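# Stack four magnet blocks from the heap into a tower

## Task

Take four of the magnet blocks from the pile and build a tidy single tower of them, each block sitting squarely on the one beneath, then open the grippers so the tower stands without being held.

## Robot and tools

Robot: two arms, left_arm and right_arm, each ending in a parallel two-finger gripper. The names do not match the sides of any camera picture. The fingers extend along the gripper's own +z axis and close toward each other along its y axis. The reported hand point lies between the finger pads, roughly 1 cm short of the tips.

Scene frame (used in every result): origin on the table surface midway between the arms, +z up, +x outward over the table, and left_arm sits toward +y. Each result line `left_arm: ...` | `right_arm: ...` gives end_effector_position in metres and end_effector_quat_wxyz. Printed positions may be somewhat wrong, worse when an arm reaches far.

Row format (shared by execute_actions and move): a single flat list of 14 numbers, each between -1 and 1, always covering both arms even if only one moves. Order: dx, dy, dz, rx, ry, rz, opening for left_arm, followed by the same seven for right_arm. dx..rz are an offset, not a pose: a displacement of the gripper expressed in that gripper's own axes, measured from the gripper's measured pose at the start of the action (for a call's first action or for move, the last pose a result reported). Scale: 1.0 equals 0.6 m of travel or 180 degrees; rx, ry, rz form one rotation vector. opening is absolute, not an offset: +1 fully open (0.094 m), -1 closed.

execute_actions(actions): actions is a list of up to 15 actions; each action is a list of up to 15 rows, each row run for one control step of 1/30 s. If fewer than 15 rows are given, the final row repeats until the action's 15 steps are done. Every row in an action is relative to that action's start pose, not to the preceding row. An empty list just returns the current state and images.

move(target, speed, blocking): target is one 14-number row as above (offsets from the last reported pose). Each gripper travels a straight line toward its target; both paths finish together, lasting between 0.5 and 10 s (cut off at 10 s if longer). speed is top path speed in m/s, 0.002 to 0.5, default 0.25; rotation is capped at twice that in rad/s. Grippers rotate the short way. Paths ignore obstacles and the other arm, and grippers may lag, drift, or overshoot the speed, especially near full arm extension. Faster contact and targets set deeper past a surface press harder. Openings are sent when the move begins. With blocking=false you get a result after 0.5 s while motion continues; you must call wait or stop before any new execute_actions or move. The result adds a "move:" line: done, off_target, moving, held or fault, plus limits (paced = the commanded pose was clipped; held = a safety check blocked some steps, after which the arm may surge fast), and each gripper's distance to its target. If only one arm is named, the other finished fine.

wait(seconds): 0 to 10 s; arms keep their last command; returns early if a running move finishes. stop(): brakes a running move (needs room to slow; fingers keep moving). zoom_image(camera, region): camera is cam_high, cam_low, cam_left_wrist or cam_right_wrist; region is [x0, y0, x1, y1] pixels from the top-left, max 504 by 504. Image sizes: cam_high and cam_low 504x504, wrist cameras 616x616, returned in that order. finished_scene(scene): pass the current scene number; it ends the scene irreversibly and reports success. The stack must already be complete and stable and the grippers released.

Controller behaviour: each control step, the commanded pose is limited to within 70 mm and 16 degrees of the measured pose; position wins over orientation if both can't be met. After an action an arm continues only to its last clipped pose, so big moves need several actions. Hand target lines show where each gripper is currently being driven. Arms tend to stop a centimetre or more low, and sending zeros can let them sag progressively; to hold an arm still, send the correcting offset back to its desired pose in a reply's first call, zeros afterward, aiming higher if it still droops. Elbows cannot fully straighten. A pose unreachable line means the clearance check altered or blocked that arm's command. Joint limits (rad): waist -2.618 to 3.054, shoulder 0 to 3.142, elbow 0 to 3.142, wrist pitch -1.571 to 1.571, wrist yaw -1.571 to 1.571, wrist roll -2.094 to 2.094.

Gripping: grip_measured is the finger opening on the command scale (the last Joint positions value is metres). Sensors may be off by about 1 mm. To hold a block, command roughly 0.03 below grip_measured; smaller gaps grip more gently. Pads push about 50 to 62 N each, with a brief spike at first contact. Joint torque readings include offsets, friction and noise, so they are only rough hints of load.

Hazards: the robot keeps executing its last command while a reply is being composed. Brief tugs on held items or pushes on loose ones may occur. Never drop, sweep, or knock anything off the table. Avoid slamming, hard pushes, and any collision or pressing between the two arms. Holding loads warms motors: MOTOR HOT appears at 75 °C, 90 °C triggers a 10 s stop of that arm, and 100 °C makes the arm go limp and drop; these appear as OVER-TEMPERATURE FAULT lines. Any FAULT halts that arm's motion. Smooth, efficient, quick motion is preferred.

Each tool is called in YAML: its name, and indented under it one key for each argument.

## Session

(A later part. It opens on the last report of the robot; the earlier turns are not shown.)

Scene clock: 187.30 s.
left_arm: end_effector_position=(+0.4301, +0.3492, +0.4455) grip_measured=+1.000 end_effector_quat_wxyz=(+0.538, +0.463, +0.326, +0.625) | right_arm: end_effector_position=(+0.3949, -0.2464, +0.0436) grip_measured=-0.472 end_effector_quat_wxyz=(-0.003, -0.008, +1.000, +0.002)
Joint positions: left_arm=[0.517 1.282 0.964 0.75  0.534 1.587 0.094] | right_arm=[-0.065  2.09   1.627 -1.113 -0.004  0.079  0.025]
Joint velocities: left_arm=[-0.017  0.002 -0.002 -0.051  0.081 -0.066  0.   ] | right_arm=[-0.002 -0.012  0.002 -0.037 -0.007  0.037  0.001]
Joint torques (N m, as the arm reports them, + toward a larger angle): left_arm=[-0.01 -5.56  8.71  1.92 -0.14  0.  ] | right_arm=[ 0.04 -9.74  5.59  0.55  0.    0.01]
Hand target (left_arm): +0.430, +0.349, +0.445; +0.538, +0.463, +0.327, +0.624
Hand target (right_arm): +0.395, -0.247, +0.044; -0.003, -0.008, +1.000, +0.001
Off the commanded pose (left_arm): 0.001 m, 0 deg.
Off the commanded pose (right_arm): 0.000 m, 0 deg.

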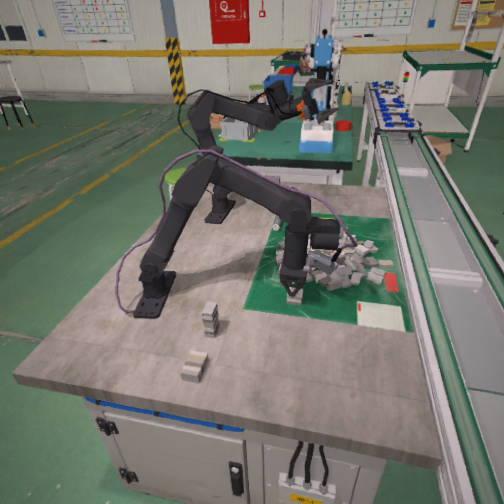

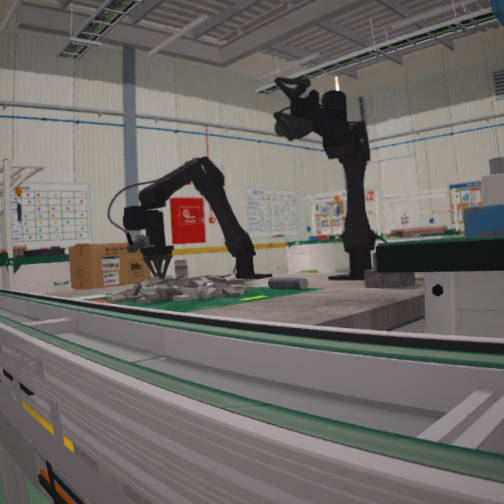

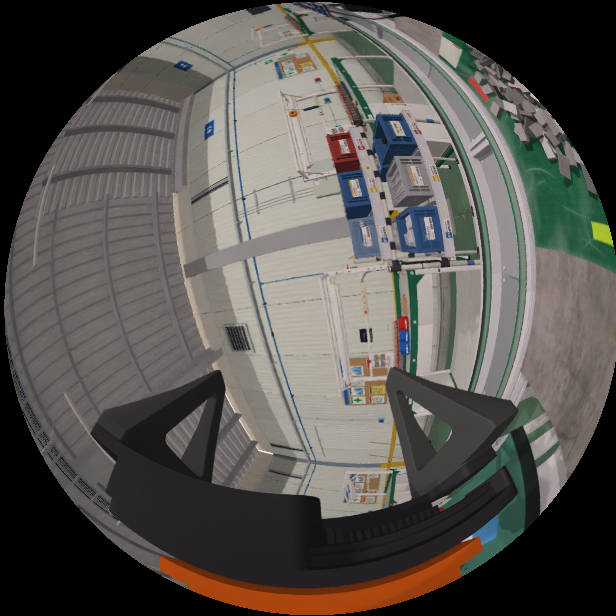

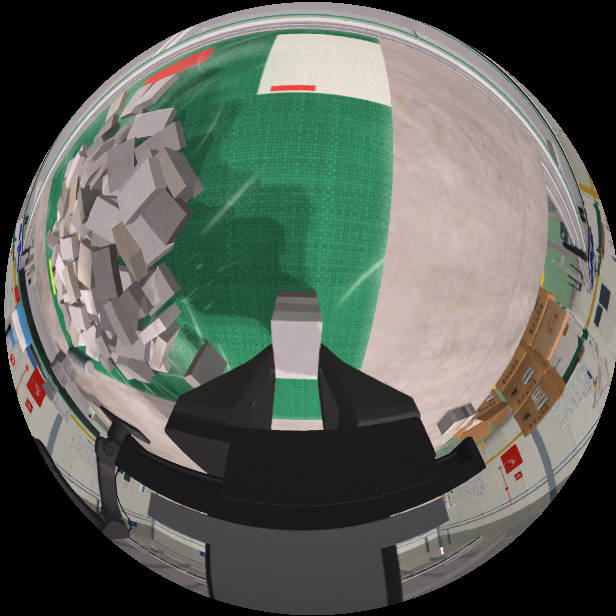

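execute_actions:
  actions: []

Scene clock: 188.77 s.
left_arm: end_effector_position=(+0.4301, +0.3492, +0.4455) grip_measured=+1.000 end_effector_quat_wxyz=(+0.538, +0.463, +0.326, +0.625) | right_arm: end_effector_position=(+0.3949, -0.2464, +0.0436) grip_measured=-0.472 end_effector_quat_wxyz=(-0.003, -0.008, +1.000, +0.002)
Joint positions: left_arm=[0.517 1.282 0.964 0.75  0.534 1.587 0.094] | right_arm=[-0.065  2.09   1.627 -1.113 -0.004  0.079  0.025]
Joint velocities: left_arm=[-0.012  0.012 -0.012 -0.037 -0.051 -0.051  0.   ] | right_arm=[-0.007 -0.007  0.007 -0.022 -0.007 -0.022  0.   ]
Joint torques (N m, as the arm reports them, + toward a larger angle): left_arm=[-0.02 -5.56  8.71  1.91 -0.15  0.  ] | right_arm=[ 0.03 -9.74  5.72  0.59 -0.03  0.03]
Hand target (left_arm): +0.430, +0.349, +0.445; +0.538, +0.463, +0.327, +0.624
Hand target (right_arm): +0.395, -0.247, +0.044; -0.003, -0.008, +1.000, +0.001
Off the commanded pose (left_arm): 0.001 m, 0 deg.
Off the commanded pose (right_arm): 0.000 m, 0 deg.

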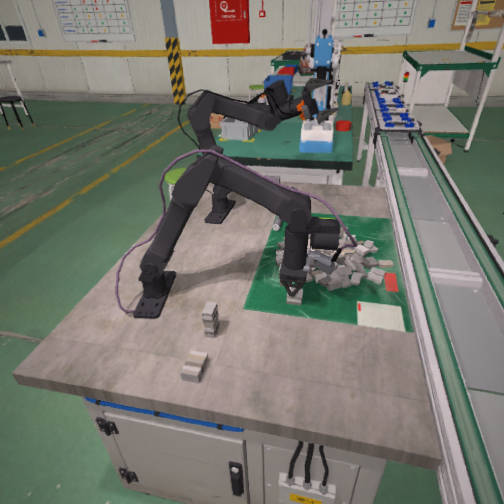

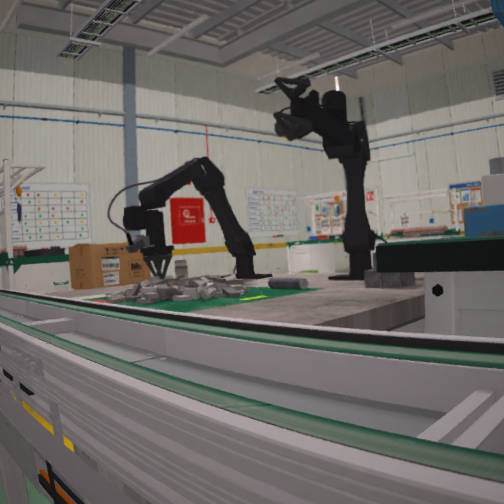

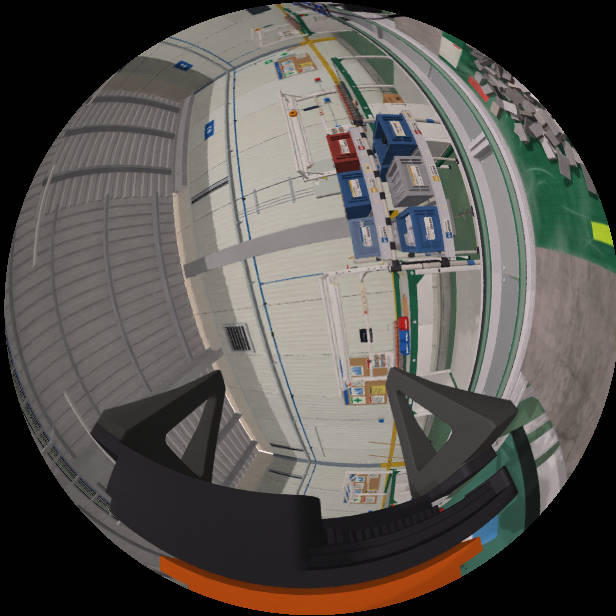

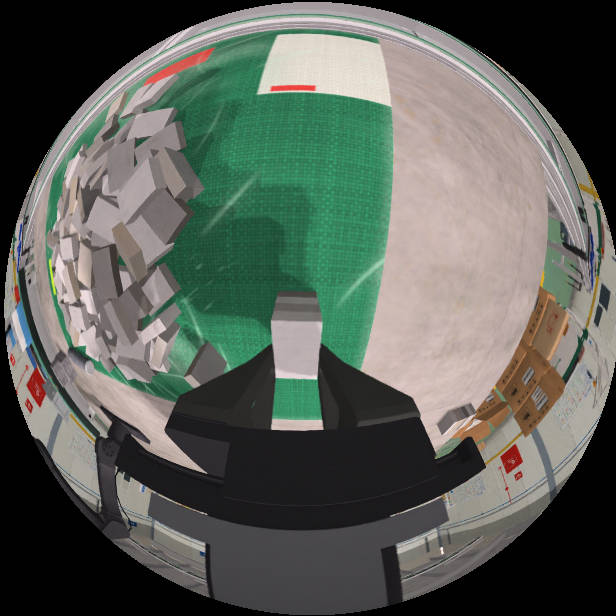

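execute_actions:
  actions:
    - [[0,0,0,0,0,0,1,0,0,0,0,0,0,-0.49],[0,0,0,0,0,0,1,0,0,0,0,0,0,-0.475],[0,0,0,0,0,0,1,0,0,0,0,0,0,-0.465],[0,0,0,0,0,0,1,0,0,0,0,0,0,-0.45],[0,0,0,0,0,0,1,0,0,0,0,0,0,-0.42],[0,0,0,0,0,0,1,0,0,0,0,0,0,-0.38],[0,0,0,0,0,0,1,0,0,0,0,0,0,-0.33],[0,0,0,0,0,0,1,0,0,0,0,0,0,-0.28],[0,0,0,0,0,0,1,0,0,0,0,0,0,-0.25],[0,0,0,0,0,0,1,0,0,0,0,0,0,-0.25],[0,0,0,0,0,0,1,0,0,-0.01,0,0,0,-0.25],[0,0,0,0,0,0,1,0,0,-0.02,0,0,0,-0.25],[0,0,0,0,0,0,1,0,0,-0.035,0,0,0,-0.25],[0,0,0,0,0,0,1,0,0,-0.05,0,0,0,-0.25]]
    - [[0,0,0,0,0,0,1,0,0,-0.03,0,0,0,-0.25],[0,0,0,0,0,0,1,0,0,-0.05,0,0,0,-0.25],[0,0,0,0,0,0,1,0,0,-0.07,0,0,0,-0.25]]

zoom_image:
  camera: "cam_high"
  region: [250, 250, 350, 330]

Scene clock: 192.53 s.
left_arm: end_effector_position=(+0.4296, +0.3489, +0.4467) grip_measured=+1.000 end_effector_quat_wxyz=(+0.538, +0.462, +0.323, +0.627) | right_arm: end_effector_position=(+0.3905, -0.2468, +0.0822) grip_measured=-0.252 end_effector_quat_wxyz=(-0.019, -0.008, +1.000, +0.001)
Joint positions: left_arm=[0.517 1.282 0.964 0.756 0.534 1.587 0.094] | right_arm=[-0.065  2.081  1.767 -1.294 -0.004  0.079  0.035]
Joint velocities: left_arm=[-0.012 -0.017 -0.012 -0.022 -0.051 -0.051  0.   ] | right_arm=[ 0.012  0.002 -0.017 -0.125  0.037  0.007  0.001]
Joint torques (N m, as the arm reports them, + toward a larger angle): left_arm=[-0.02 -5.56  8.72  1.92 -0.15  0.  ] | right_arm=[ -0.04 -10.23   7.36   0.39  -0.06   0.03]
Hand target (left_arm): +0.430, +0.349, +0.446; +0.538, +0.462, +0.324, +0.626
Hand target (right_arm): +0.392, -0.247, +0.091; -0.013, -0.008, +1.000, +0.001
Off the commanded pose (left_arm): 0.001 m, 0 deg.
Off the commanded pose (right_arm): 0.009 m, 1 deg.

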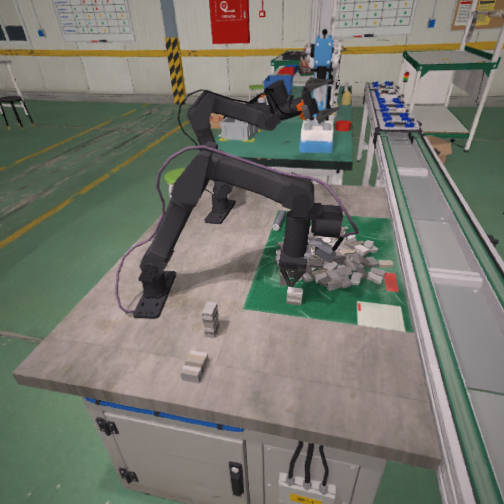

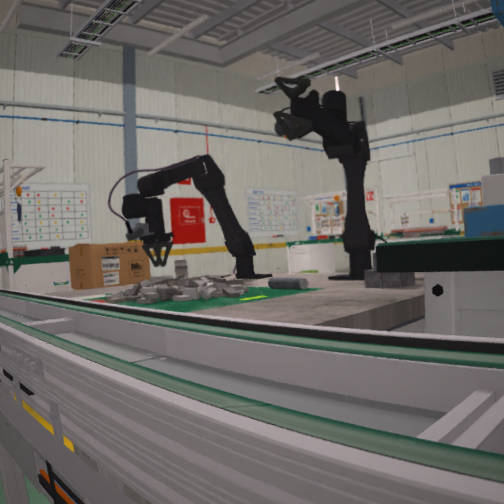

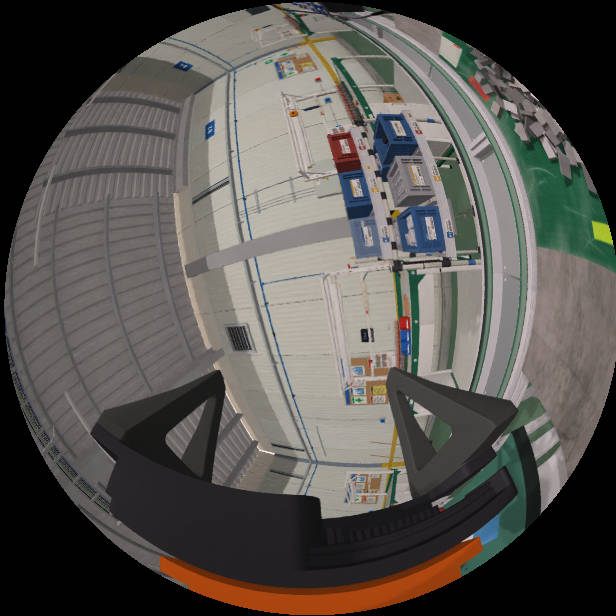

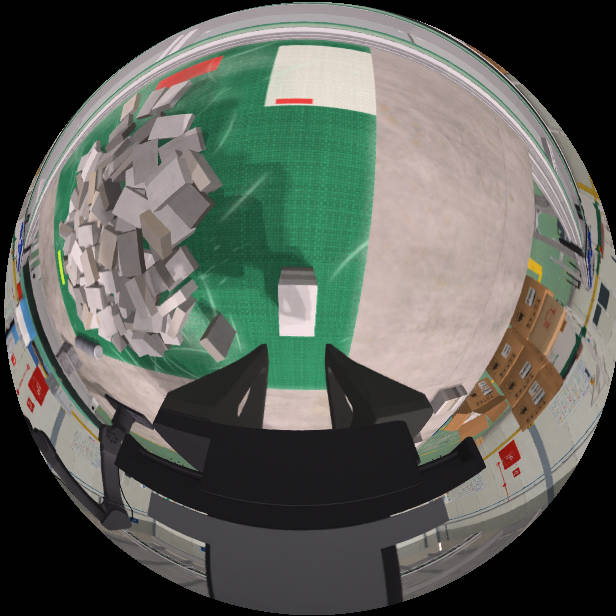

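Region (250, 250, 350, 330) of cam_high's 504x504 image, scaled by 5.040, with more detail than that image has; it fills the top 403 rows of this view, and the rest is white.

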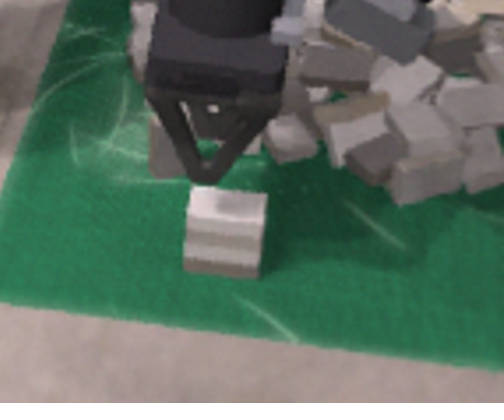

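Four layers, neat and released.

finished_scene:
  scene: 2

The scene is finished: the task was done.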